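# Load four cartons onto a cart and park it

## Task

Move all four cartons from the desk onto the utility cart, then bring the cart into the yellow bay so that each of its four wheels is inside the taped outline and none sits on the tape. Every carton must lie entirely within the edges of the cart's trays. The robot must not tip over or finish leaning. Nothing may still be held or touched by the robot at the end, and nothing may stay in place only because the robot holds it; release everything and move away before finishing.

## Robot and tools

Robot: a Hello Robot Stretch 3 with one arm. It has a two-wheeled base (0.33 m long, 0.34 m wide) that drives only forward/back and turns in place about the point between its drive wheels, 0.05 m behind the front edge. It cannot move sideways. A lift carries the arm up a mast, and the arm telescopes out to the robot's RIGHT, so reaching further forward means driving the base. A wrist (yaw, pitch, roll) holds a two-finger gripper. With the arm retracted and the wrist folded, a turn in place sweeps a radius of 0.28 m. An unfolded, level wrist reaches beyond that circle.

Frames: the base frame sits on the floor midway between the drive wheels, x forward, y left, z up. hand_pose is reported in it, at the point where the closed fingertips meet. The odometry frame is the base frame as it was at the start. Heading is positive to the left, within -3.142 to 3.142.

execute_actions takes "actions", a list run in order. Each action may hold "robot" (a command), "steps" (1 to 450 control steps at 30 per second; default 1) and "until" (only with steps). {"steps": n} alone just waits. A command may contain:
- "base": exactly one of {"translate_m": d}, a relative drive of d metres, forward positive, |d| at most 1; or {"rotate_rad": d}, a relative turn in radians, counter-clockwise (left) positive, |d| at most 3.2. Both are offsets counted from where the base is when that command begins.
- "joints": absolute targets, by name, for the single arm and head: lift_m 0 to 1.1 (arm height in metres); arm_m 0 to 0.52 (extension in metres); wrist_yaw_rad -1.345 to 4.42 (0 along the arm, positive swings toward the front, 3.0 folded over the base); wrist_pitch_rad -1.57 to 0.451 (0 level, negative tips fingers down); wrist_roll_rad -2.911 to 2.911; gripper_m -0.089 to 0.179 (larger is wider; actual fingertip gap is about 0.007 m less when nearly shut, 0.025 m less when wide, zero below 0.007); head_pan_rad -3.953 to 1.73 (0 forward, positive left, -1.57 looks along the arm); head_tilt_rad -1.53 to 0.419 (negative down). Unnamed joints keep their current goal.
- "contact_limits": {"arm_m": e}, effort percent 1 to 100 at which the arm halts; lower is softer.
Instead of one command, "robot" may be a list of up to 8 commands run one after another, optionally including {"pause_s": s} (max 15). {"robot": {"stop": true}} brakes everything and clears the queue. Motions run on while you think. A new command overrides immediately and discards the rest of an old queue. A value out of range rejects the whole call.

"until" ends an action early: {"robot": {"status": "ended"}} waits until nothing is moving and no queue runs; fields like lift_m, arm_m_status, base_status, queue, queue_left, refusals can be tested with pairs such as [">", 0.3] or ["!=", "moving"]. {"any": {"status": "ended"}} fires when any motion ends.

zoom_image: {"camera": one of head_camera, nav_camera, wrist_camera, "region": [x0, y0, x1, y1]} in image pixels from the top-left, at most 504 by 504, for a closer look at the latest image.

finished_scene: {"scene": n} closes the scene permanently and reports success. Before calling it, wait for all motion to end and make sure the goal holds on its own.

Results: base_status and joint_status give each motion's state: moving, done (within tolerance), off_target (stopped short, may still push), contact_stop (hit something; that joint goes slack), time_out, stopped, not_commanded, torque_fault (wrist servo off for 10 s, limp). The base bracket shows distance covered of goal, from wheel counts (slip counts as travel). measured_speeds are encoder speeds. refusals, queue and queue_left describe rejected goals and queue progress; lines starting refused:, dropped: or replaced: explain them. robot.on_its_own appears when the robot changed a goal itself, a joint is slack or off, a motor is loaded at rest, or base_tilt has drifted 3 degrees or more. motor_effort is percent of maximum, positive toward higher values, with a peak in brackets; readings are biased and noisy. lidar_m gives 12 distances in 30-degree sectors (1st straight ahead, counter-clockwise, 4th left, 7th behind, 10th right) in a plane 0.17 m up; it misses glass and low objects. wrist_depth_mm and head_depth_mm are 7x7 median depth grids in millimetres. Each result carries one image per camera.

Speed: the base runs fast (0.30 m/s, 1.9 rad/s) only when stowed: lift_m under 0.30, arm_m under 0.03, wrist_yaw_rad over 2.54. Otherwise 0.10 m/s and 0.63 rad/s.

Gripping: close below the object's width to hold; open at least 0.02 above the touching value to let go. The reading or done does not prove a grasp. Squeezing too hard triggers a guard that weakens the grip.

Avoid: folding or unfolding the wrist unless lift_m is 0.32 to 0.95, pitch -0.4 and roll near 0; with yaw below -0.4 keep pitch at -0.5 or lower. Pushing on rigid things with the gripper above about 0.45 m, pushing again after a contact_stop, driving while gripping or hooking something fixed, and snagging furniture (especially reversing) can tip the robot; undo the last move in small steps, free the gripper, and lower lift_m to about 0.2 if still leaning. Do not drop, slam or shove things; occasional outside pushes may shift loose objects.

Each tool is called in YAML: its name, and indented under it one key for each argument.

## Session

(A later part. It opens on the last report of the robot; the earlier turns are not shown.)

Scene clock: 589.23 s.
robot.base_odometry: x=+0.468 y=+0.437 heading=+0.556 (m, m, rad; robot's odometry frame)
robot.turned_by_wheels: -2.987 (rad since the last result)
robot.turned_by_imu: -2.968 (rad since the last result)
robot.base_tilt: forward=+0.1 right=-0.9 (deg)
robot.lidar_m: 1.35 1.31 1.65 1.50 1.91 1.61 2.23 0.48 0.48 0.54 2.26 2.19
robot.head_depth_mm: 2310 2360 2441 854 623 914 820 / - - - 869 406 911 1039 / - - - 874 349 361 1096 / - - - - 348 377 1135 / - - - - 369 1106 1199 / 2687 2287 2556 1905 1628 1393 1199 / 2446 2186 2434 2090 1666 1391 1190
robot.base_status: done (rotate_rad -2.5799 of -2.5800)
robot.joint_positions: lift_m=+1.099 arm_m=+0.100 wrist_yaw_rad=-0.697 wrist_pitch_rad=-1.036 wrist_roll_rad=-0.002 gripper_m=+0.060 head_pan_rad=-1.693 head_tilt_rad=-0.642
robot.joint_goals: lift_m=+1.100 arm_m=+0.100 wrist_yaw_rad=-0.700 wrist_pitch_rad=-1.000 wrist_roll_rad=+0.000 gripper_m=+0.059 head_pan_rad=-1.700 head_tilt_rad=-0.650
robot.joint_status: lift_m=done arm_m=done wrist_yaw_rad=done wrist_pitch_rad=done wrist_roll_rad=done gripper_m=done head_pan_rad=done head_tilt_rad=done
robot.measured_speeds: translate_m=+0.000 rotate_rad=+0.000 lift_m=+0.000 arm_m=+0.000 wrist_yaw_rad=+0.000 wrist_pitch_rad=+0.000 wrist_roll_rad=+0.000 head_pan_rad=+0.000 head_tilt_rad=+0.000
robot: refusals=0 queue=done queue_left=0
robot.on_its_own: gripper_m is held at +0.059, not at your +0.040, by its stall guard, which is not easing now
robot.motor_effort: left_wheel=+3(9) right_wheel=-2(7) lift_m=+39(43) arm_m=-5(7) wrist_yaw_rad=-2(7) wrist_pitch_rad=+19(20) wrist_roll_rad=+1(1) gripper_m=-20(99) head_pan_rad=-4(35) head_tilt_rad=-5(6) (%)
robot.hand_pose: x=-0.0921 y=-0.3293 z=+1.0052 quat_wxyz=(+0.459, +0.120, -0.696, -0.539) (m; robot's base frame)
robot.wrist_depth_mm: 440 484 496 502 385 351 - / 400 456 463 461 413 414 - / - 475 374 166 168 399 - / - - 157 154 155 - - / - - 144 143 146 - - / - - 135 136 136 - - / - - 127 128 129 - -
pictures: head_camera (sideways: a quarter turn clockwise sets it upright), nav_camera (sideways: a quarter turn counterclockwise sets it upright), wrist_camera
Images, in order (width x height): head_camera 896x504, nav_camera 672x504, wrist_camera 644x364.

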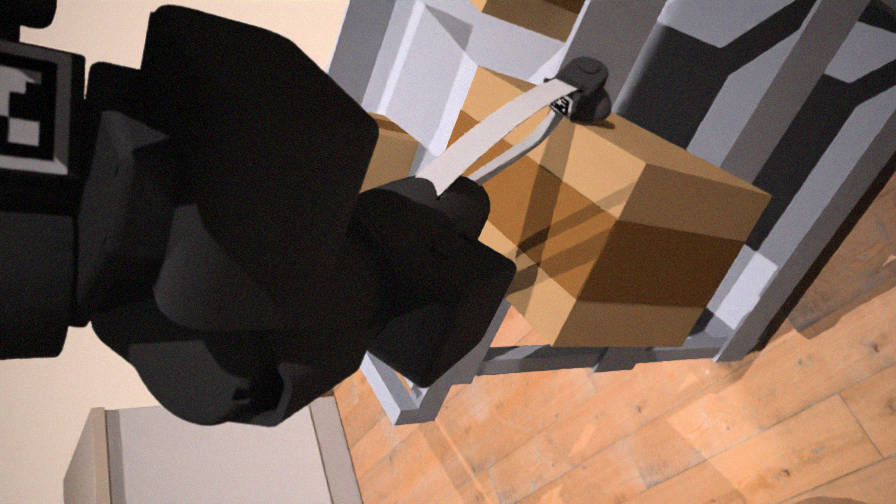

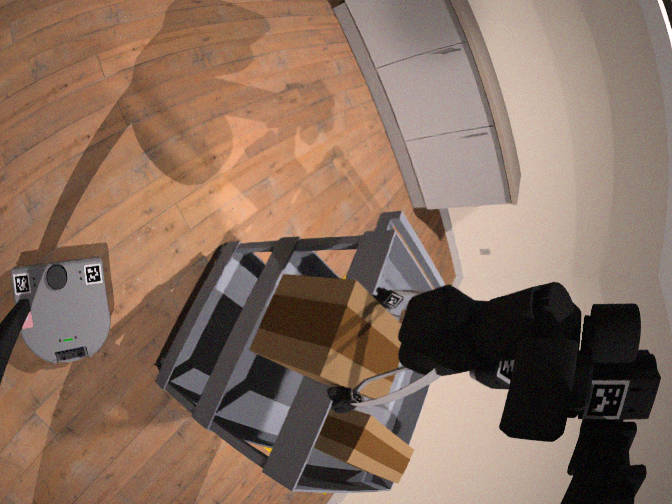

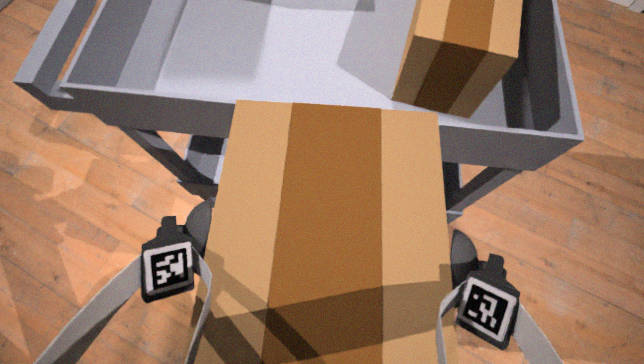

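execute_actions:
  actions:
    - {"robot":{"joints":{"arm_m":0.47,"gripper_m":0.045,"head_pan_rad":-1.55},"contact_limits":{"arm_m":12}},"steps":150,"until":{"robot":{"arm_m_status":["!=","moving"]}}}

Scene clock: 594.60 s.
robot.base_odometry: x=+0.468 y=+0.437 heading=+0.556 (m, m, rad; robot's odometry frame)
robot.turned_by_wheels: +0.000 (rad since the last result)
robot.turned_by_imu: +0.000 (rad since the last result)
robot.base_tilt: forward=+0.1 right=-0.9 (deg)
robot.lidar_m: 1.35 1.31 1.65 1.50 1.91 1.61 2.22 0.48 0.48 0.54 2.26 2.19
robot.head_depth_mm: 2630 2715 839 850 631 911 816 / 2877 3150 825 841 665 908 1053 / - 3485 641 781 1026 951 1124 / 2730 3157 686 763 1039 1193 1182 / 2607 2369 2617 1903 1640 1368 1201 / 2448 2200 2466 2101 1669 1391 1192 / 2341 2110 2338 2080 1662 1389 1186
robot.base_status: done (rotate_rad -2.5799 of -2.5800)
robot.joint_positions: lift_m=+1.099 arm_m=+0.470 wrist_yaw_rad=-0.698 wrist_pitch_rad=-1.036 wrist_roll_rad=-0.002 gripper_m=+0.058 head_pan_rad=-1.557 head_tilt_rad=-0.642
robot.joint_goals: lift_m=+1.100 arm_m=+0.470 wrist_yaw_rad=-0.700 wrist_pitch_rad=-1.000 wrist_roll_rad=+0.000 gripper_m=+0.057 head_pan_rad=-1.550 head_tilt_rad=-0.650
robot.joint_status: lift_m=done arm_m=done wrist_yaw_rad=done wrist_pitch_rad=done wrist_roll_rad=done gripper_m=done head_pan_rad=done head_tilt_rad=done
robot.measured_speeds: translate_m=+0.000 rotate_rad=+0.000 lift_m=+0.000 arm_m=+0.000 wrist_yaw_rad=+0.000 wrist_pitch_rad=+0.000 wrist_roll_rad=+0.000 head_pan_rad=+0.000 head_tilt_rad=+0.000
robot: refusals=0 queue=done queue_left=0
robot.on_its_own: gripper_m is held at +0.057, not at your +0.045, by its stall guard, which is not easing now
robot.motor_effort: left_wheel=+3(3) right_wheel=-2(1) lift_m=+39(39) arm_m=+5(5) wrist_yaw_rad=-2(3) wrist_pitch_rad=+19(18) wrist_roll_rad=+1(1) gripper_m=-21(79) head_pan_rad=+5(24) head_tilt_rad=-5(5) (%)
robot.contact_limits: arm_m 12 (drawing in: default 31, maximum 51; extending or still: default 42, maximum 69)
robot.hand_pose: x=-0.0921 y=-0.6987 z=+1.0052 quat_wxyz=(+0.458, +0.120, -0.696, -0.539) (m; robot's base frame)
robot.wrist_depth_mm: - - - 421 282 438 441 / - - - 450 270 457 450 / - - 342 166 168 437 420 / - - 157 154 156 400 389 / - - 144 144 145 376 373 / - - 136 135 136 361 348 / - 295 127 128 129 335 335
pictures: head_camera (sideways: a quarter turn clockwise sets it upright), nav_camera (sideways: a quarter turn counterclockwise sets it upright), wrist_camera
Images, in order (width x height): head_camera 896x504, nav_camera 672x504, wrist_camera 644x364.

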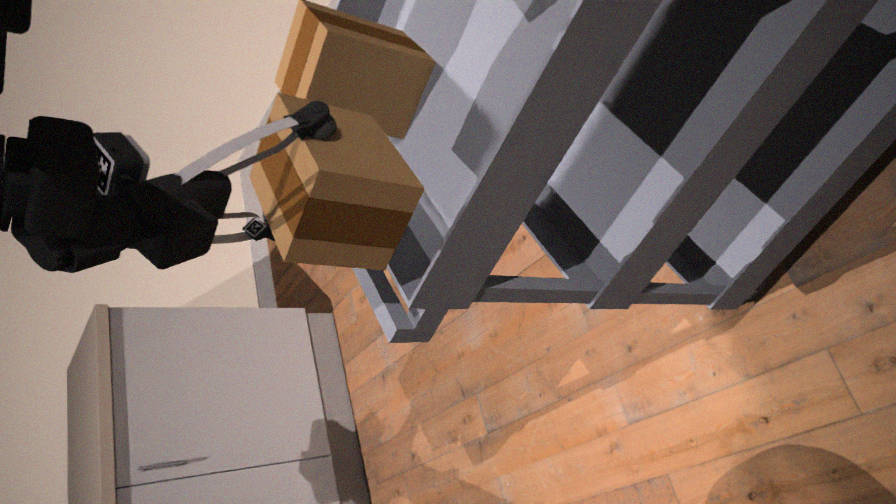

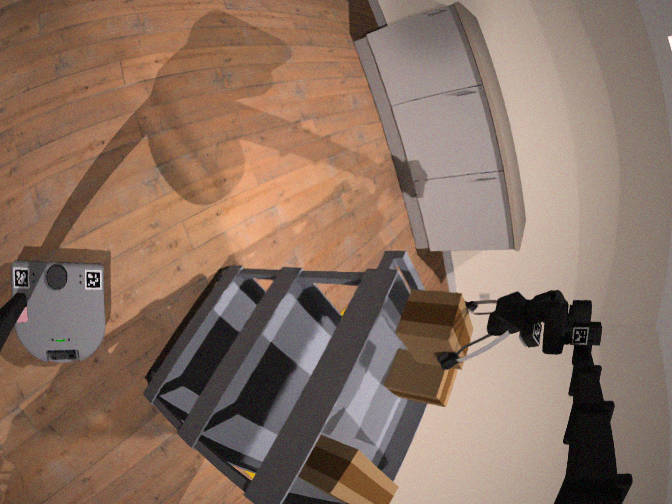

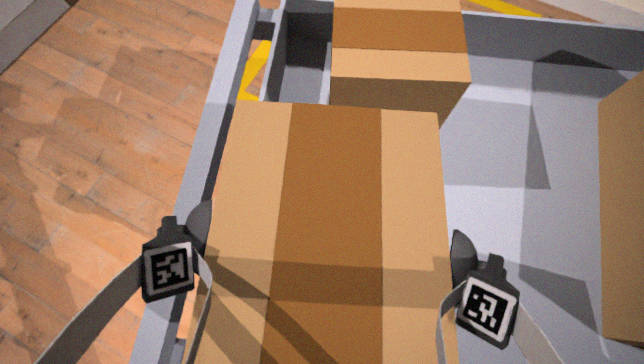

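execute_actions:
  actions:
    - {"robot":[{"base":{"translate_m":-0.05}},{"joints":{"lift_m":1.02}}],"steps":150,"until":{"robot":{"status":"ended"}}}

Scene clock: 599.30 s.
robot.base_odometry: x=+0.425 y=+0.410 heading=+0.556 (m, m, rad; robot's odometry frame)
robot.turned_by_wheels: +0.000 (rad since the last result)
robot.turned_by_imu: +0.000 (rad since the last result)
robot.base_tilt: forward=+0.1 right=-0.9 (deg)
robot.lidar_m: 1.40 1.35 1.70 1.49 1.89 1.57 2.18 0.45 0.45 0.50 2.28 2.25
robot.head_depth_mm: 2522 - 990 853 672 875 797 / 2797 3090 823 817 636 907 1014 / 2909 - 749 712 693 925 1094 / 2805 3114 913 723 1050 1088 1140 / 2657 2438 2617 803 1041 1240 1200 / 2481 2251 2502 2041 1684 1397 1191 / 2357 2139 2407 2081 1662 1391 1190
robot.base_status: done (translate_m -0.0500 of -0.0500)
robot.joint_positions: lift_m=+1.020 arm_m=+0.470 wrist_yaw_rad=-0.698 wrist_pitch_rad=-1.036 wrist_roll_rad=-0.002 gripper_m=+0.061 head_pan_rad=-1.557 head_tilt_rad=-0.642
robot.joint_goals: lift_m=+1.020 arm_m=+0.470 wrist_yaw_rad=-0.700 wrist_pitch_rad=-1.000 wrist_roll_rad=+0.000 gripper_m=+0.060 head_pan_rad=-1.550 head_tilt_rad=-0.650
robot.joint_status: lift_m=done arm_m=done wrist_yaw_rad=done wrist_pitch_rad=done wrist_roll_rad=done gripper_m=done head_pan_rad=done head_tilt_rad=done
robot.measured_speeds: translate_m=+0.000 rotate_rad=+0.000 lift_m=+0.000 arm_m=+0.000 wrist_yaw_rad=+0.000 wrist_pitch_rad=+0.000 wrist_roll_rad=+0.000 head_pan_rad=+0.000 head_tilt_rad=+0.000
robot: refusals=0 queue=done queue_left=0
robot.on_its_own: gripper_m is held at +0.060, not at your +0.045, by its stall guard, which is not easing now
robot.motor_effort: left_wheel=+3(4) right_wheel=-1(8) lift_m=+32(36) arm_m=+4(5) wrist_yaw_rad=-2(3) wrist_pitch_rad=+19(19) wrist_roll_rad=+1(1) gripper_m=-20(20) head_pan_rad=+5(5) head_tilt_rad=-5(4) (%)
robot.contact_limits: arm_m 12 (drawing in: default 31, maximum 51; extending or still: default 42, maximum 69)
robot.hand_pose: x=-0.0921 y=-0.6987 z=+0.9258 quat_wxyz=(+0.458, +0.120, -0.696, -0.539) (m; robot's base frame)
robot.wrist_depth_mm: - - 341 185 183 381 370 / - 316 352 223 219 362 367 / - 266 270 167 169 341 339 / - 254 157 154 156 317 316 / - 247 144 144 146 296 299 / 222 262 136 135 137 282 280 / 208 244 127 128 129 265 267
pictures: head_camera (sideways: a quarter turn clockwise sets it upright), nav_camera (sideways: a quarter turn counterclockwise sets it upright), wrist_camera
Images, in order (width x height): head_camera 896x504, nav_camera 672x504, wrist_camera 644x364.

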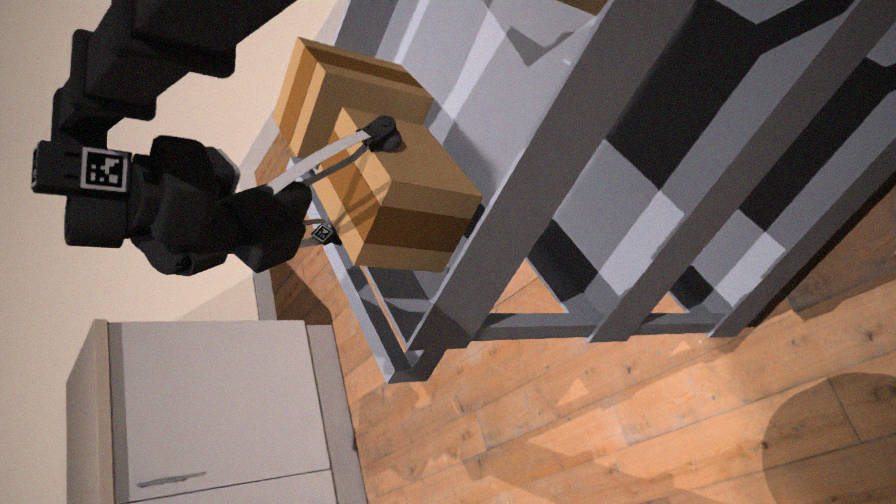

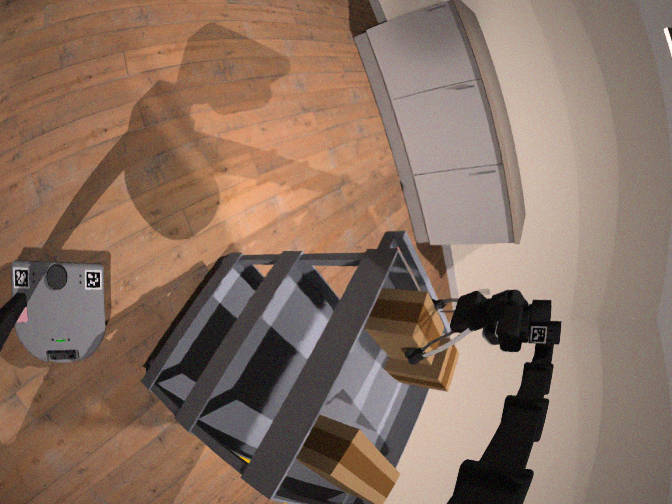

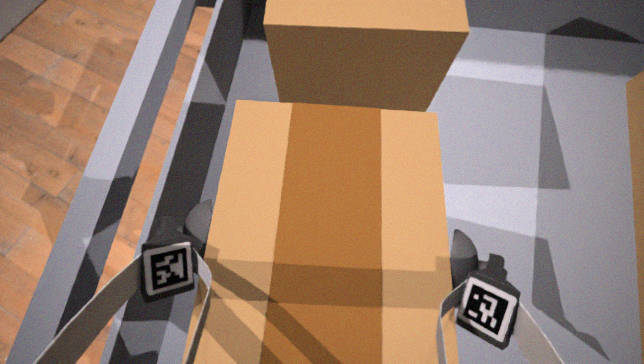

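execute_actions:
  actions:
    - {"robot":[{"joints":{"lift_m":0.987}},{"joints":{"gripper_m":0.15}},{"joints":{"lift_m":1.07}},{"base":{"rotate_rad":2.085},"joints":{"arm_m":0.2,"gripper_m":0.179}},{"base":{"translate_m":0.844},"joints":{"wrist_yaw_rad":-1.3,"lift_m":0.995}},{"base":{"rotate_rad":1.25},"joints":{"arm_m":0.5,"head_pan_rad":-1.6}}],"steps":450,"until":{"robot":{"status":"ended"}}}
    - {"steps":300,"until":{"robot":{"status":"ended"}}}

Scene clock: 629.00 s.
robot.base_odometry: x=-0.315 y=+0.816 heading=-2.393 (m, m, rad; robot's odometry frame)
robot.turned_by_wheels: +3.335 (rad since the last result)
robot.turned_by_imu: +3.312 (rad since the last result)
robot.base_tilt: forward=+0.1 right=-0.9 (deg)
robot.lidar_m: 1.88 2.12 1.20 1.02 3.13 1.89 1.45 1.63 0.74 1.03 1.02 0.91
robot.head_depth_mm: 1018 - - 941 772 637 1178 / 961 - 1240 835 766 633 1121 / 919 1033 1175 790 760 627 560 / 894 - 1159 917 753 624 534 / 877 967 1102 938 748 622 531 / 848 937 1055 932 739 617 528 / 819 908 1010 921 736 612 526
robot.base_status: done (rotate_rad +1.2499 of +1.2500)
robot.joint_positions: lift_m=+0.995 arm_m=+0.500 wrist_yaw_rad=-1.297 wrist_pitch_rad=-1.008 wrist_roll_rad=-0.002 gripper_m=+0.179 head_pan_rad=-1.593 head_tilt_rad=-0.642
robot.joint_goals: lift_m=+0.995 arm_m=+0.500 wrist_yaw_rad=-1.300 wrist_pitch_rad=-1.000 wrist_roll_rad=+0.000 gripper_m=+0.179 head_pan_rad=-1.600 head_tilt_rad=-0.650
robot.joint_status: lift_m=done arm_m=done wrist_yaw_rad=done wrist_pitch_rad=done wrist_roll_rad=done gripper_m=done head_pan_rad=done head_tilt_rad=done
robot.measured_speeds: translate_m=+0.000 rotate_rad=+0.000 lift_m=+0.000 arm_m=+0.000 wrist_yaw_rad=+0.000 wrist_pitch_rad=+0.000 wrist_roll_rad=+0.000 head_pan_rad=+0.000 head_tilt_rad=+0.000
robot: refusals=0 queue=done queue_left=0
robot.motor_effort: left_wheel=-2(9) right_wheel=+2(8) lift_m=+26(34) arm_m=+5(7) wrist_yaw_rad=-4(5) wrist_pitch_rad=+4(18) wrist_roll_rad=+1(1) gripper_m=+0(84) head_pan_rad=-4(13) head_tilt_rad=-4(5) (%)
robot.hand_pose: x=-0.1333 y=-0.6758 z=+0.9042 quat_wxyz=(+0.288, -0.101, -0.699, -0.647) (m; robot's base frame)
robot.wrist_depth_mm: 466 656 - - - - - / 434 438 438 431 440 440 - / 406 410 400 267 407 413 411 / 376 372 367 251 378 379 381 / 354 362 241 234 354 354 354 / 337 330 224 220 332 333 335 / 312 312 308 308 317 312 315
pictures: head_camera (sideways: a quarter turn clockwise sets it upright), nav_camera (sideways: a quarter turn counterclockwise sets it upright), wrist_camera
Images, in order (width x height): head_camera 896x504, nav_camera 672x504, wrist_camera 644x364.

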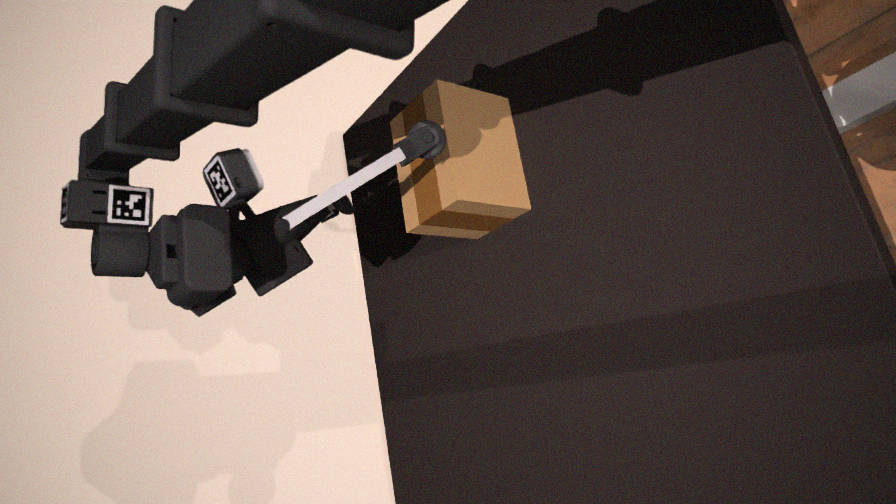

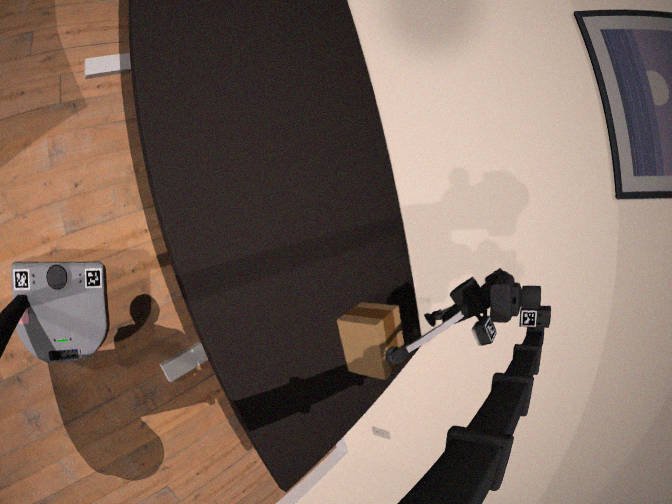

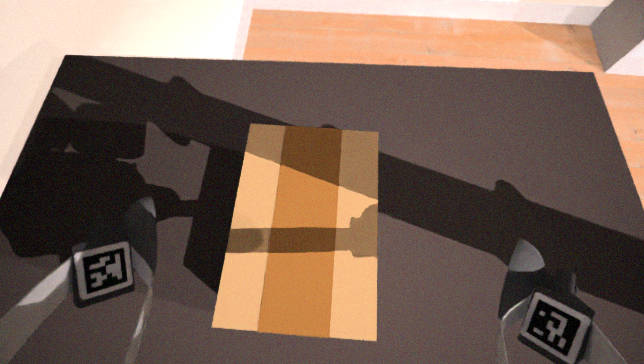

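execute_actions:
  actions:
    - {"robot":[{"base":{"translate_m":-0.035},"joints":{"arm_m":0.52}},{"joints":{"lift_m":0.909}}],"steps":450,"until":{"robot":{"status":"ended"}}}

Scene clock: 634.73 s.
robot.base_odometry: x=-0.289 y=+0.840 heading=-2.393 (m, m, rad; robot's odometry frame)
robot.turned_by_wheels: +0.000 (rad since the last result)
robot.turned_by_imu: +0.000 (rad since the last result)
robot.base_tilt: forward=+0.1 right=-0.9 (deg)
robot.lidar_m: 1.91 2.15 1.17 1.03 3.11 1.86 1.42 1.60 0.73 1.04 1.03 0.94
robot.head_depth_mm: 1024 1163 1339 - - 621 1215 / 985 1102 - 825 744 633 1139 / 954 1043 1178 798 758 630 573 / 918 993 - 849 753 625 546 / 889 986 1105 941 747 620 531 / 857 950 1072 929 740 616 527 / 830 919 1022 920 736 612 526
robot.base_status: done (translate_m -0.0350 of -0.0350)
robot.joint_positions: lift_m=+0.909 arm_m=+0.519 wrist_yaw_rad=-1.297 wrist_pitch_rad=-1.008 wrist_roll_rad=-0.002 gripper_m=+0.179 head_pan_rad=-1.593 head_tilt_rad=-0.642
robot.joint_goals: lift_m=+0.909 arm_m=+0.520 wrist_yaw_rad=-1.300 wrist_pitch_rad=-1.000 wrist_roll_rad=+0.000 gripper_m=+0.179 head_pan_rad=-1.600 head_tilt_rad=-0.650
robot.joint_status: lift_m=done arm_m=done wrist_yaw_rad=done wrist_pitch_rad=done wrist_roll_rad=done gripper_m=done head_pan_rad=done head_tilt_rad=done
robot.measured_speeds: translate_m=+0.000 rotate_rad=+0.000 lift_m=+0.000 arm_m=+0.000 wrist_yaw_rad=+0.000 wrist_pitch_rad=+0.000 wrist_roll_rad=+0.000 head_pan_rad=+0.000 head_tilt_rad=+0.000
robot: refusals=0 queue=done queue_left=0
robot.motor_effort: left_wheel=-2(10) right_wheel=+2(5) lift_m=+26(29) arm_m=+5(4) wrist_yaw_rad=-3(3) wrist_pitch_rad=+5(5) wrist_roll_rad=+1(1) gripper_m=+0(1) head_pan_rad=-4(4) head_tilt_rad=-5(5) (%)
robot.hand_pose: x=-0.1333 y=-0.6951 z=+0.8182 quat_wxyz=(+0.288, -0.101, -0.699, -0.647) (m; robot's base frame)
robot.wrist_depth_mm: 404 570 968 - - - - / 330 330 326 327 332 331 328 / 306 306 171 168 296 306 304 / 285 284 157 156 162 283 287 / 265 270 146 146 152 268 267 / 252 247 137 138 140 251 249 / 234 232 130 130 132 235 238
pictures: head_camera (sideways: a quarter turn clockwise sets it upright), nav_camera (sideways: a quarter turn counterclockwise sets it upright), wrist_camera
Images, in order (width x height): head_camera 896x504, nav_camera 672x504, wrist_camera 644x364.

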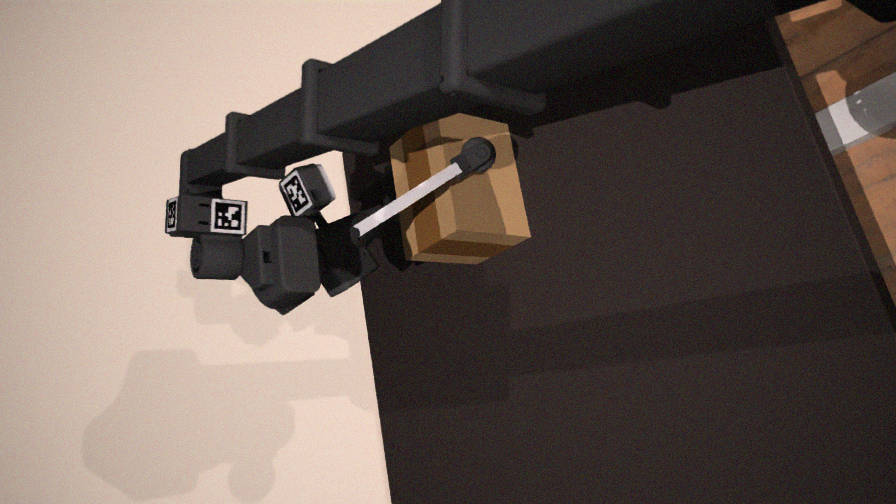

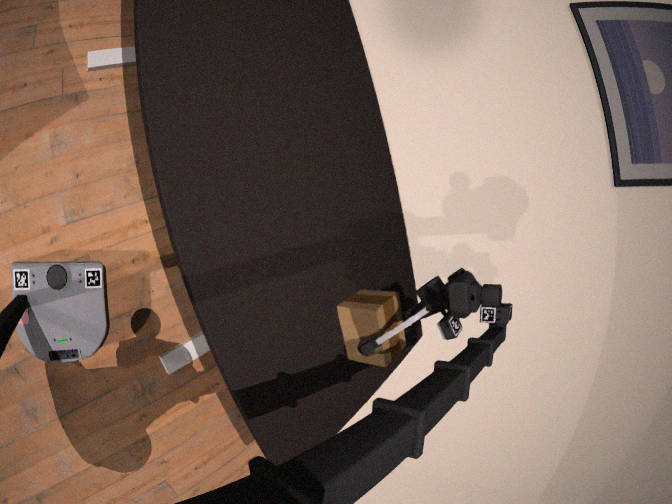

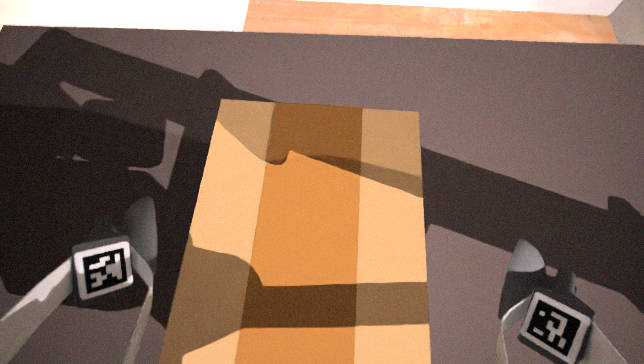

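execute_actions:
  actions:
    - {"robot":[{"joints":{"gripper_m":0.04}},{"joints":{"lift_m":0.96}}],"steps":450,"until":{"robot":{"status":"ended"}}}

Scene clock: 639.47 s.
robot.base_odometry: x=-0.289 y=+0.840 heading=-2.393 (m, m, rad; robot's odometry frame)
robot.turned_by_wheels: +0.000 (rad since the last result)
robot.turned_by_imu: +0.000 (rad since the last result)
robot.base_tilt: forward=+0.1 right=-0.9 (deg)
robot.lidar_m: 1.90 2.15 1.17 1.03 3.11 1.85 1.42 1.60 0.73 1.04 1.03 0.94
robot.head_depth_mm: 1024 1151 - - 753 638 1206 / 983 1075 1298 866 767 633 1144 / 949 1087 1193 758 759 627 574 / 916 - 1163 821 751 624 547 / 885 981 1100 936 748 620 530 / 857 953 1072 930 742 616 527 / 829 919 1025 921 733 613 526
robot.base_status: done (translate_m -0.0350 of -0.0350)
robot.joint_positions: lift_m=+0.960 arm_m=+0.519 wrist_yaw_rad=-1.297 wrist_pitch_rad=-1.014 wrist_roll_rad=-0.002 gripper_m=+0.047 head_pan_rad=-1.593 head_tilt_rad=-0.642
robot.joint_goals: lift_m=+0.960 arm_m=+0.520 wrist_yaw_rad=-1.300 wrist_pitch_rad=-1.000 wrist_roll_rad=+0.000 gripper_m=+0.046 head_pan_rad=-1.600 head_tilt_rad=-0.650
robot.joint_status: lift_m=done arm_m=done wrist_yaw_rad=done wrist_pitch_rad=done wrist_roll_rad=done gripper_m=done head_pan_rad=done head_tilt_rad=done
robot.measured_speeds: translate_m=+0.000 rotate_rad=+0.000 lift_m=+0.000 arm_m=+0.000 wrist_yaw_rad=+0.000 wrist_pitch_rad=+0.000 wrist_roll_rad=+0.000 head_pan_rad=+0.000 head_tilt_rad=+0.000
robot: refusals=0 queue=done queue_left=0
robot.on_its_own: gripper_m is held at +0.046, not at your +0.040, by its stall guard, which is still easing
robot.motor_effort: left_wheel=-1(2) right_wheel=+2(2) lift_m=+35(37) arm_m=+4(5) wrist_yaw_rad=-4(3) wrist_pitch_rad=+8(7) wrist_roll_rad=+1(1) gripper_m=-11(100) head_pan_rad=-5(4) head_tilt_rad=-5(5) (%)
robot.hand_pose: x=-0.1321 y=-0.6948 z=+0.8682 quat_wxyz=(+0.286, -0.099, -0.699, -0.647) (m; robot's base frame)
robot.wrist_depth_mm: 457 637 - - - - - / 390 391 390 390 394 396 387 / 365 363 351 164 164 365 363 / 334 339 155 152 154 339 339 / 315 319 143 143 144 316 314 / 298 297 135 135 136 299 299 / 284 282 128 127 128 277 281
pictures: head_camera (sideways: a quarter turn clockwise sets it upright), nav_camera (sideways: a quarter turn counterclockwise sets it upright), wrist_camera
Images, in order (width x height): head_camera 896x504, nav_camera 672x504, wrist_camera 644x364.

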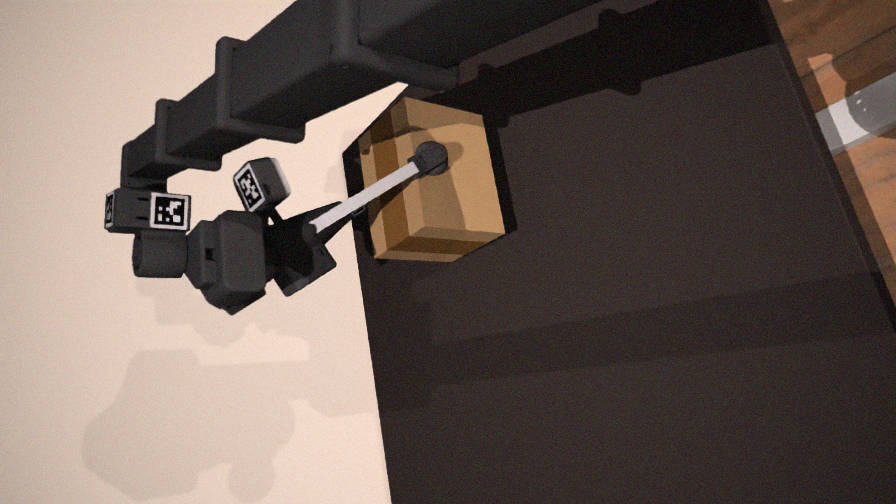

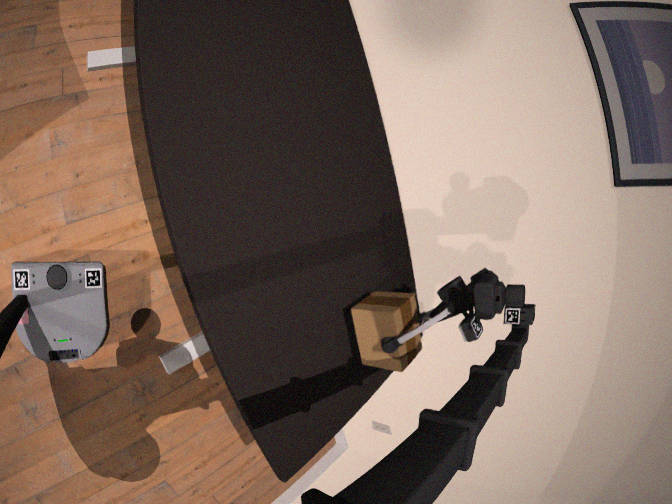

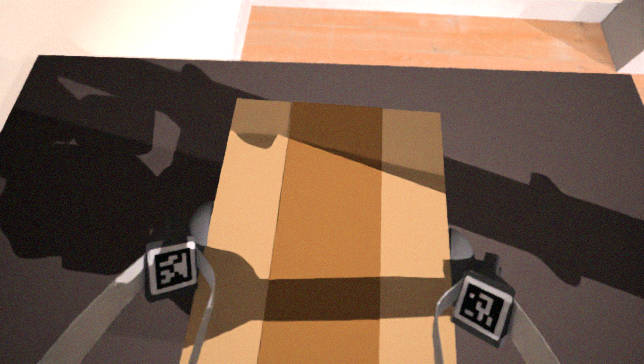

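execute_actions:
  actions:
    - {"robot":[{"base":{"rotate_rad":1.96},"joints":{"lift_m":1.1,"arm_m":0.05,"wrist_yaw_rad":0}},{"base":{"translate_m":1.0},"joints":{"gripper_m":0.045}},{"base":{"rotate_rad":0.34},"joints":{"head_pan_rad":-1.3,"head_tilt_rad":-0.8}}],"steps":450,"until":{"robot":{"status":"ended"}}}
    - {"steps":200,"until":{"robot":{"status":"ended"}}}

Scene clock: 662.80 s.
robot.base_odometry: x=+0.618 y=+0.420 heading=-0.093 (m, m, rad; robot's odometry frame)
robot.turned_by_wheels: +2.300 (rad since the last result)
robot.turned_by_imu: +2.286 (rad since the last result)
robot.base_tilt: forward=+0.1 right=-1.0 (deg)
robot.lidar_m: 2.15 1.66 1.26 1.30 1.96 1.62 1.77 2.40 0.49 0.48 0.50 2.12
robot.head_depth_mm: 2034 - - - 306 836 1148 / 2150 2322 906 353 315 378 1139 / 2325 937 832 357 320 1082 1151 / 2491 793 672 677 957 1176 1148 / 2684 2866 680 691 974 1220 1139 / 2963 2857 767 748 1393 1269 1128 / 2887 2785 2110 1720 1487 1282 1129
robot.base_status: done (rotate_rad +0.3399 of +0.3400)
robot.joint_positions: lift_m=+1.099 arm_m=+0.050 wrist_yaw_rad=-0.001 wrist_pitch_rad=-1.015 wrist_roll_rad=-0.002 gripper_m=+0.058 head_pan_rad=-1.307 head_tilt_rad=-0.790
robot.joint_goals: lift_m=+1.100 arm_m=+0.050 wrist_yaw_rad=+0.000 wrist_pitch_rad=-1.000 wrist_roll_rad=+0.000 gripper_m=+0.057 head_pan_rad=-1.300 head_tilt_rad=-0.800
robot.joint_status: lift_m=done arm_m=done wrist_yaw_rad=done wrist_pitch_rad=done wrist_roll_rad=done gripper_m=done head_pan_rad=done head_tilt_rad=done
robot.measured_speeds: translate_m=+0.000 rotate_rad=+0.000 lift_m=+0.000 arm_m=+0.000 wrist_yaw_rad=+0.000 wrist_pitch_rad=+0.000 wrist_roll_rad=+0.000 head_pan_rad=+0.000 head_tilt_rad=+0.000
robot: refusals=0 queue=done queue_left=0
robot.on_its_own: gripper_m is held at +0.057, not at your +0.045, by its stall guard, which is not easing now
robot.motor_effort: left_wheel=-2(14) right_wheel=+2(10) lift_m=+35(37) arm_m=-5(11) wrist_yaw_rad=+0(4) wrist_pitch_rad=+8(8) wrist_roll_rad=+1(1) gripper_m=-20(80) head_pan_rad=+4(34) head_tilt_rad=-6(24) (%)
robot.hand_pose: x=-0.0217 y=-0.3101 z=+1.0077 quat_wxyz=(+0.619, +0.344, -0.617, -0.344) (m; robot's base frame)
robot.wrist_depth_mm: - 365 370 506 496 359 - / 405 425 427 476 392 380 - / - 460 365 165 166 434 - / - - 159 154 155 479 - / - - 145 144 145 - - / - - 136 135 136 - - / - - 128 128 128 - -
pictures: head_camera (sideways: a quarter turn clockwise sets it upright), nav_camera (sideways: a quarter turn counterclockwise sets it upright), wrist_camera
Images, in order (width x height): head_camera 896x504, nav_camera 672x504, wrist_camera 644x364.

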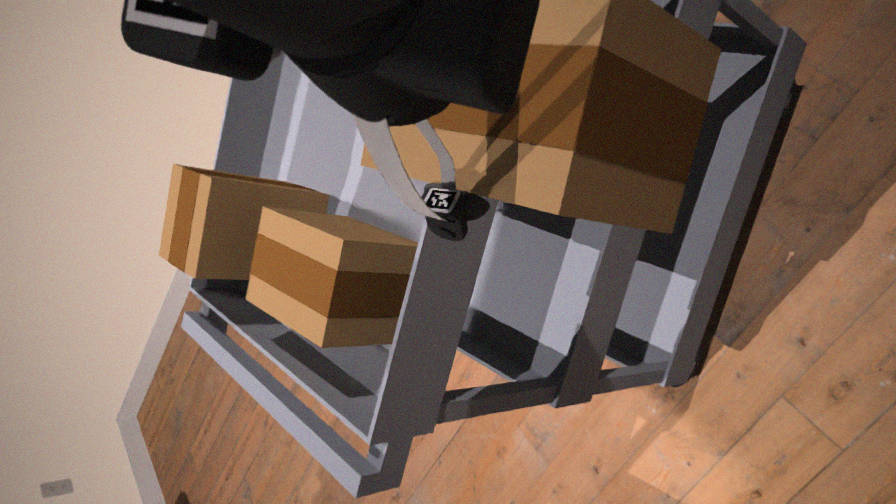

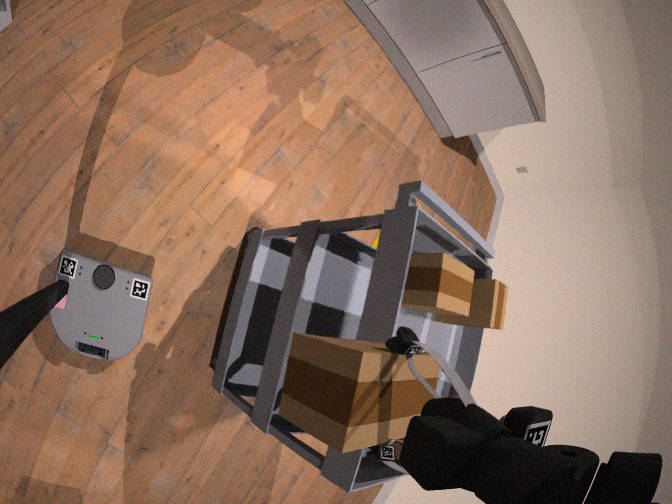

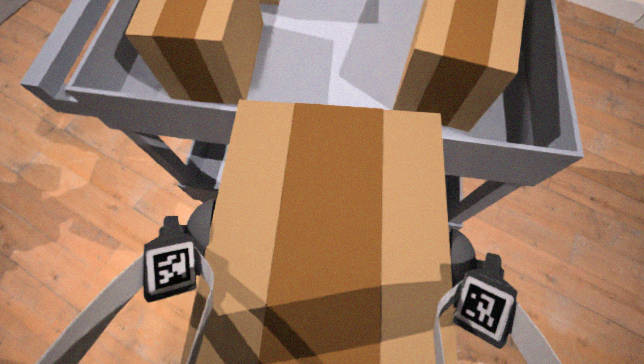

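execute_actions:
  actions:
    - {"robot":[{"base":{"translate_m":0.017},"joints":{"arm_m":0.39,"head_pan_rad":-1.5,"head_tilt_rad":-0.7},"contact_limits":{"arm_m":12}},{"joints":{"lift_m":1.03}}],"steps":250,"until":{"robot":{"status":"ended"}}}

Scene clock: 670.27 s.
robot.base_odometry: x=+0.635 y=+0.418 heading=-0.093 (m, m, rad; robot's odometry frame)
robot.turned_by_wheels: +0.000 (rad since the last result)
robot.turned_by_imu: -0.001 (rad since the last result)
robot.base_tilt: forward=+0.1 right=-0.8 (deg)
robot.lidar_m: 2.12 1.65 1.25 1.31 1.95 1.64 1.78 2.41 0.49 0.48 0.50 2.10
robot.head_depth_mm: - 2101 780 643 648 880 1196 / - 2245 941 672 963 914 1122 / 2088 - 636 660 953 925 1122 / 2179 2433 719 679 967 921 1131 / 2293 2484 755 664 960 1117 1133 / 2432 2701 754 637 980 1062 1145 / 2566 2932 849 701 912 1278 1153
robot.base_status: done (translate_m +0.0170 of +0.0170)
robot.joint_positions: lift_m=+1.030 arm_m=+0.390 wrist_yaw_rad=-0.001 wrist_pitch_rad=-1.015 wrist_roll_rad=-0.002 gripper_m=+0.058 head_pan_rad=-1.493 head_tilt_rad=-0.705
robot.joint_goals: lift_m=+1.030 arm_m=+0.390 wrist_yaw_rad=+0.000 wrist_pitch_rad=-1.000 wrist_roll_rad=+0.000 gripper_m=+0.057 head_pan_rad=-1.500 head_tilt_rad=-0.700
robot.joint_status: lift_m=done arm_m=done wrist_yaw_rad=done wrist_pitch_rad=done wrist_roll_rad=done gripper_m=done head_pan_rad=done head_tilt_rad=done
robot.measured_speeds: translate_m=+0.000 rotate_rad=+0.000 lift_m=+0.000 arm_m=+0.000 wrist_yaw_rad=+0.000 wrist_pitch_rad=+0.000 wrist_roll_rad=+0.000 head_pan_rad=+0.000 head_tilt_rad=+0.000
robot: refusals=0 queue=done queue_left=0
robot.on_its_own: gripper_m is held at +0.057, not at your +0.045, by its stall guard, which is not easing now
robot.motor_effort: left_wheel=-3(7) right_wheel=+2(6) lift_m=+28(33) arm_m=+5(4) wrist_yaw_rad=+1(2) wrist_pitch_rad=+8(8) wrist_roll_rad=+1(1) gripper_m=-20(20) head_pan_rad=-5(27) head_tilt_rad=+3(17) (%)
robot.contact_limits: arm_m 12 (drawing in: default 31, maximum 51; extending or still: default 42, maximum 69)
robot.hand_pose: x=-0.0217 y=-0.6493 z=+0.9384 quat_wxyz=(+0.619, +0.344, -0.617, -0.344) (m; robot's base frame)
robot.wrist_depth_mm: 202 201 286 376 359 349 329 / 212 205 294 381 386 294 239 / 324 275 235 165 166 260 220 / 205 210 158 154 154 232 206 / 192 199 144 144 144 203 193 / 182 195 136 135 136 184 182 / - 213 128 128 128 179 172
pictures: head_camera (sideways: a quarter turn clockwise sets it upright), nav_camera (sideways: a quarter turn counterclockwise sets it upright), wrist_camera
Images, in order (width x height): head_camera 896x504, nav_camera 672x504, wrist_camera 644x364.

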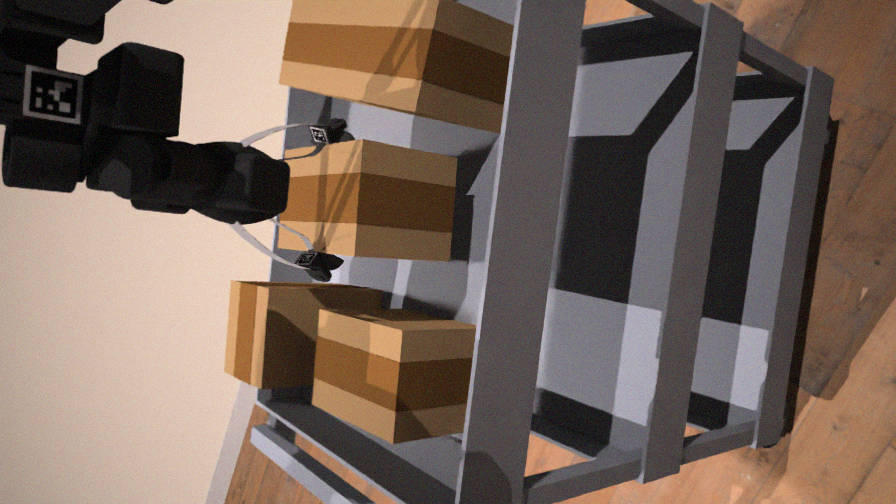

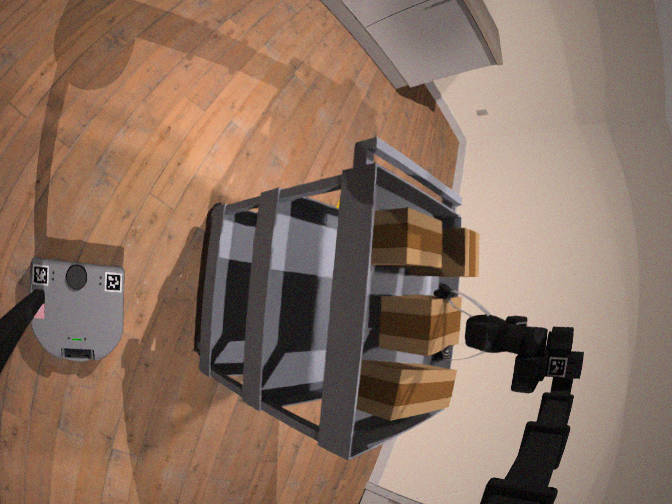

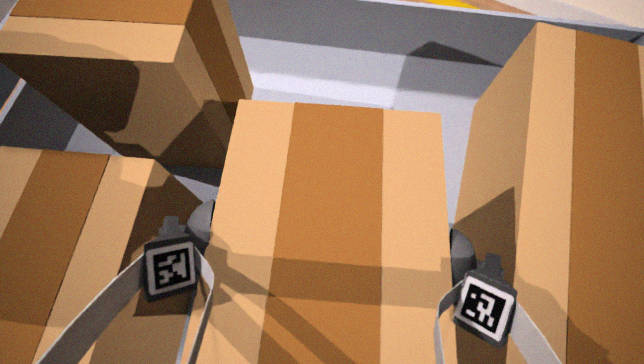

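execute_actions:
  actions:
    - {"robot":[{"joints":{"lift_m":0.986}},{"joints":{"gripper_m":0.145}},{"joints":{"lift_m":1.06}},{"joints":{"arm_m":0.0},"base":{"translate_m":0.11}},{"base":{"rotate_rad":-1.58},"joints":{"lift_m":0.375,"wrist_yaw_rad":1.57,"wrist_pitch_rad":0,"gripper_m":0.179,"head_pan_rad":-0.3,"head_tilt_rad":-1.1}},{"base":{"translate_m":0.19}}],"steps":450,"until":{"robot":{"status":"ended"}}}
    - {"steps":200,"until":{"robot":{"status":"ended"}}}

Scene clock: 694.20 s.
robot.base_odometry: x=+0.725 y=+0.219 heading=-1.673 (m, m, rad; robot's odometry frame)
robot.turned_by_wheels: -1.580 (rad since the last result)
robot.turned_by_imu: -1.569 (rad since the last result)
robot.base_tilt: forward=+0.2 right=-0.9 (deg)
robot.lidar_m: 0.29 0.31 1.93 1.95 1.79 1.35 1.49 2.12 1.84 1.88 0.40 0.30
robot.head_depth_mm: 1912 527 565 833 1334 1218 1122 / 597 521 541 896 1284 1209 - / 621 576 589 883 1188 1225 - / 743 511 551 864 1151 1198 - / 724 515 569 559 1048 1188 - / 719 656 583 538 846 1185 1118 / 529 498 462 521 826 1174 1084
robot.base_status: done (translate_m +0.1900 of +0.1900)
robot.joint_positions: lift_m=+0.375 arm_m=+0.000 wrist_yaw_rad=+1.567 wrist_pitch_rad=-0.020 wrist_roll_rad=-0.002 gripper_m=+0.179 head_pan_rad=-0.307 head_tilt_rad=-1.087
robot.joint_goals: lift_m=+0.375 arm_m=+0.000 wrist_yaw_rad=+1.570 wrist_pitch_rad=+0.000 wrist_roll_rad=+0.000 gripper_m=+0.179 head_pan_rad=-0.300 head_tilt_rad=-1.100
robot.joint_status: lift_m=done arm_m=done wrist_yaw_rad=done wrist_pitch_rad=done wrist_roll_rad=done gripper_m=done head_pan_rad=done head_tilt_rad=done
robot.measured_speeds: translate_m=+0.000 rotate_rad=+0.000 lift_m=+0.000 arm_m=+0.000 wrist_yaw_rad=+0.000 wrist_pitch_rad=+0.000 wrist_roll_rad=+0.000 head_pan_rad=+0.000 head_tilt_rad=+0.000
robot: refusals=0 queue=done queue_left=0
robot.motor_effort: left_wheel=+3(10) right_wheel=-2(7) lift_m=+26(35) arm_m=-4(3) wrist_yaw_rad=+3(4) wrist_pitch_rad=+11(13) wrist_roll_rad=+1(0) gripper_m=+0(81) head_pan_rad=+5(52) head_tilt_rad=-8(42) (%)
robot.hand_pose: x=+0.2343 y=-0.1463 z=+0.4846 quat_wxyz=(+0.507, +0.503, -0.495, +0.495) (m; robot's base frame)
robot.wrist_depth_mm: - - - - - - - / - - - - - - - / 227 222 216 659 - - - / 233 227 220 214 207 201 195 / - 233 227 220 213 207 201 / 985 657 709 718 697 422 207 / 691 520 582 585 608 610 919
pictures: head_camera (sideways: a quarter turn clockwise sets it upright), nav_camera (sideways: a quarter turn counterclockwise sets it upright), wrist_camera
Images, in order (width x height): head_camera 896x504, nav_camera 672x504, wrist_camera 644x364.

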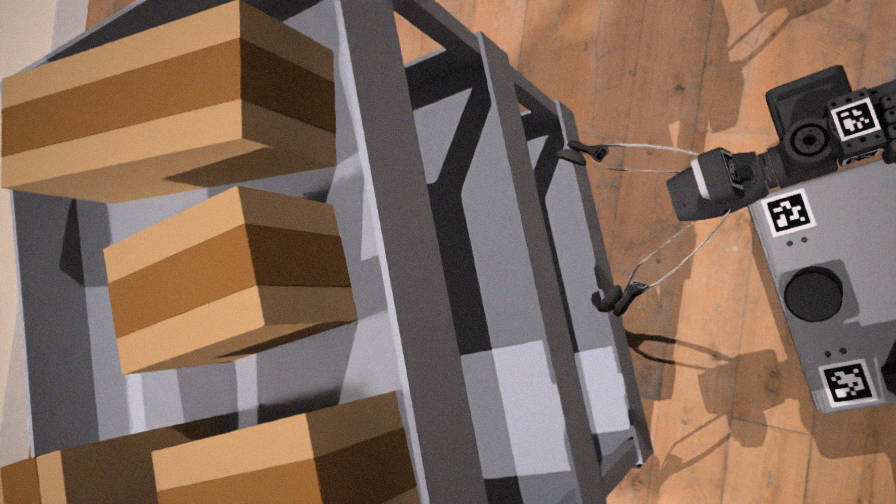

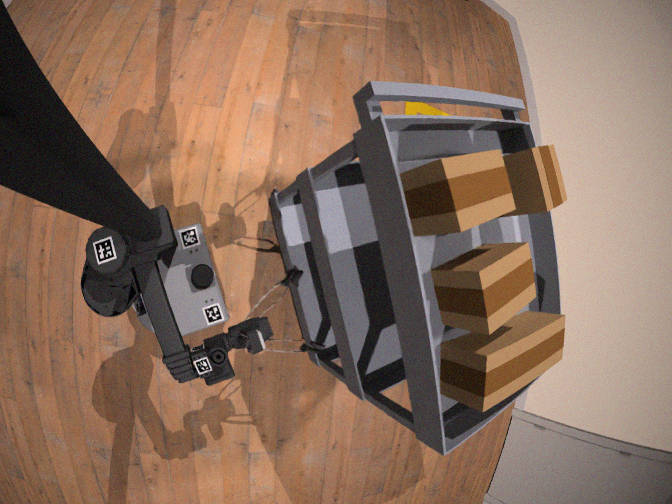

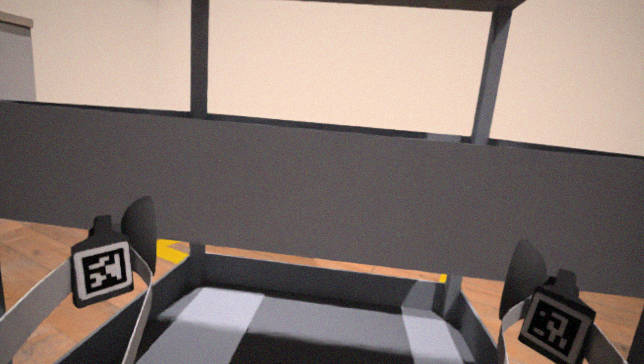

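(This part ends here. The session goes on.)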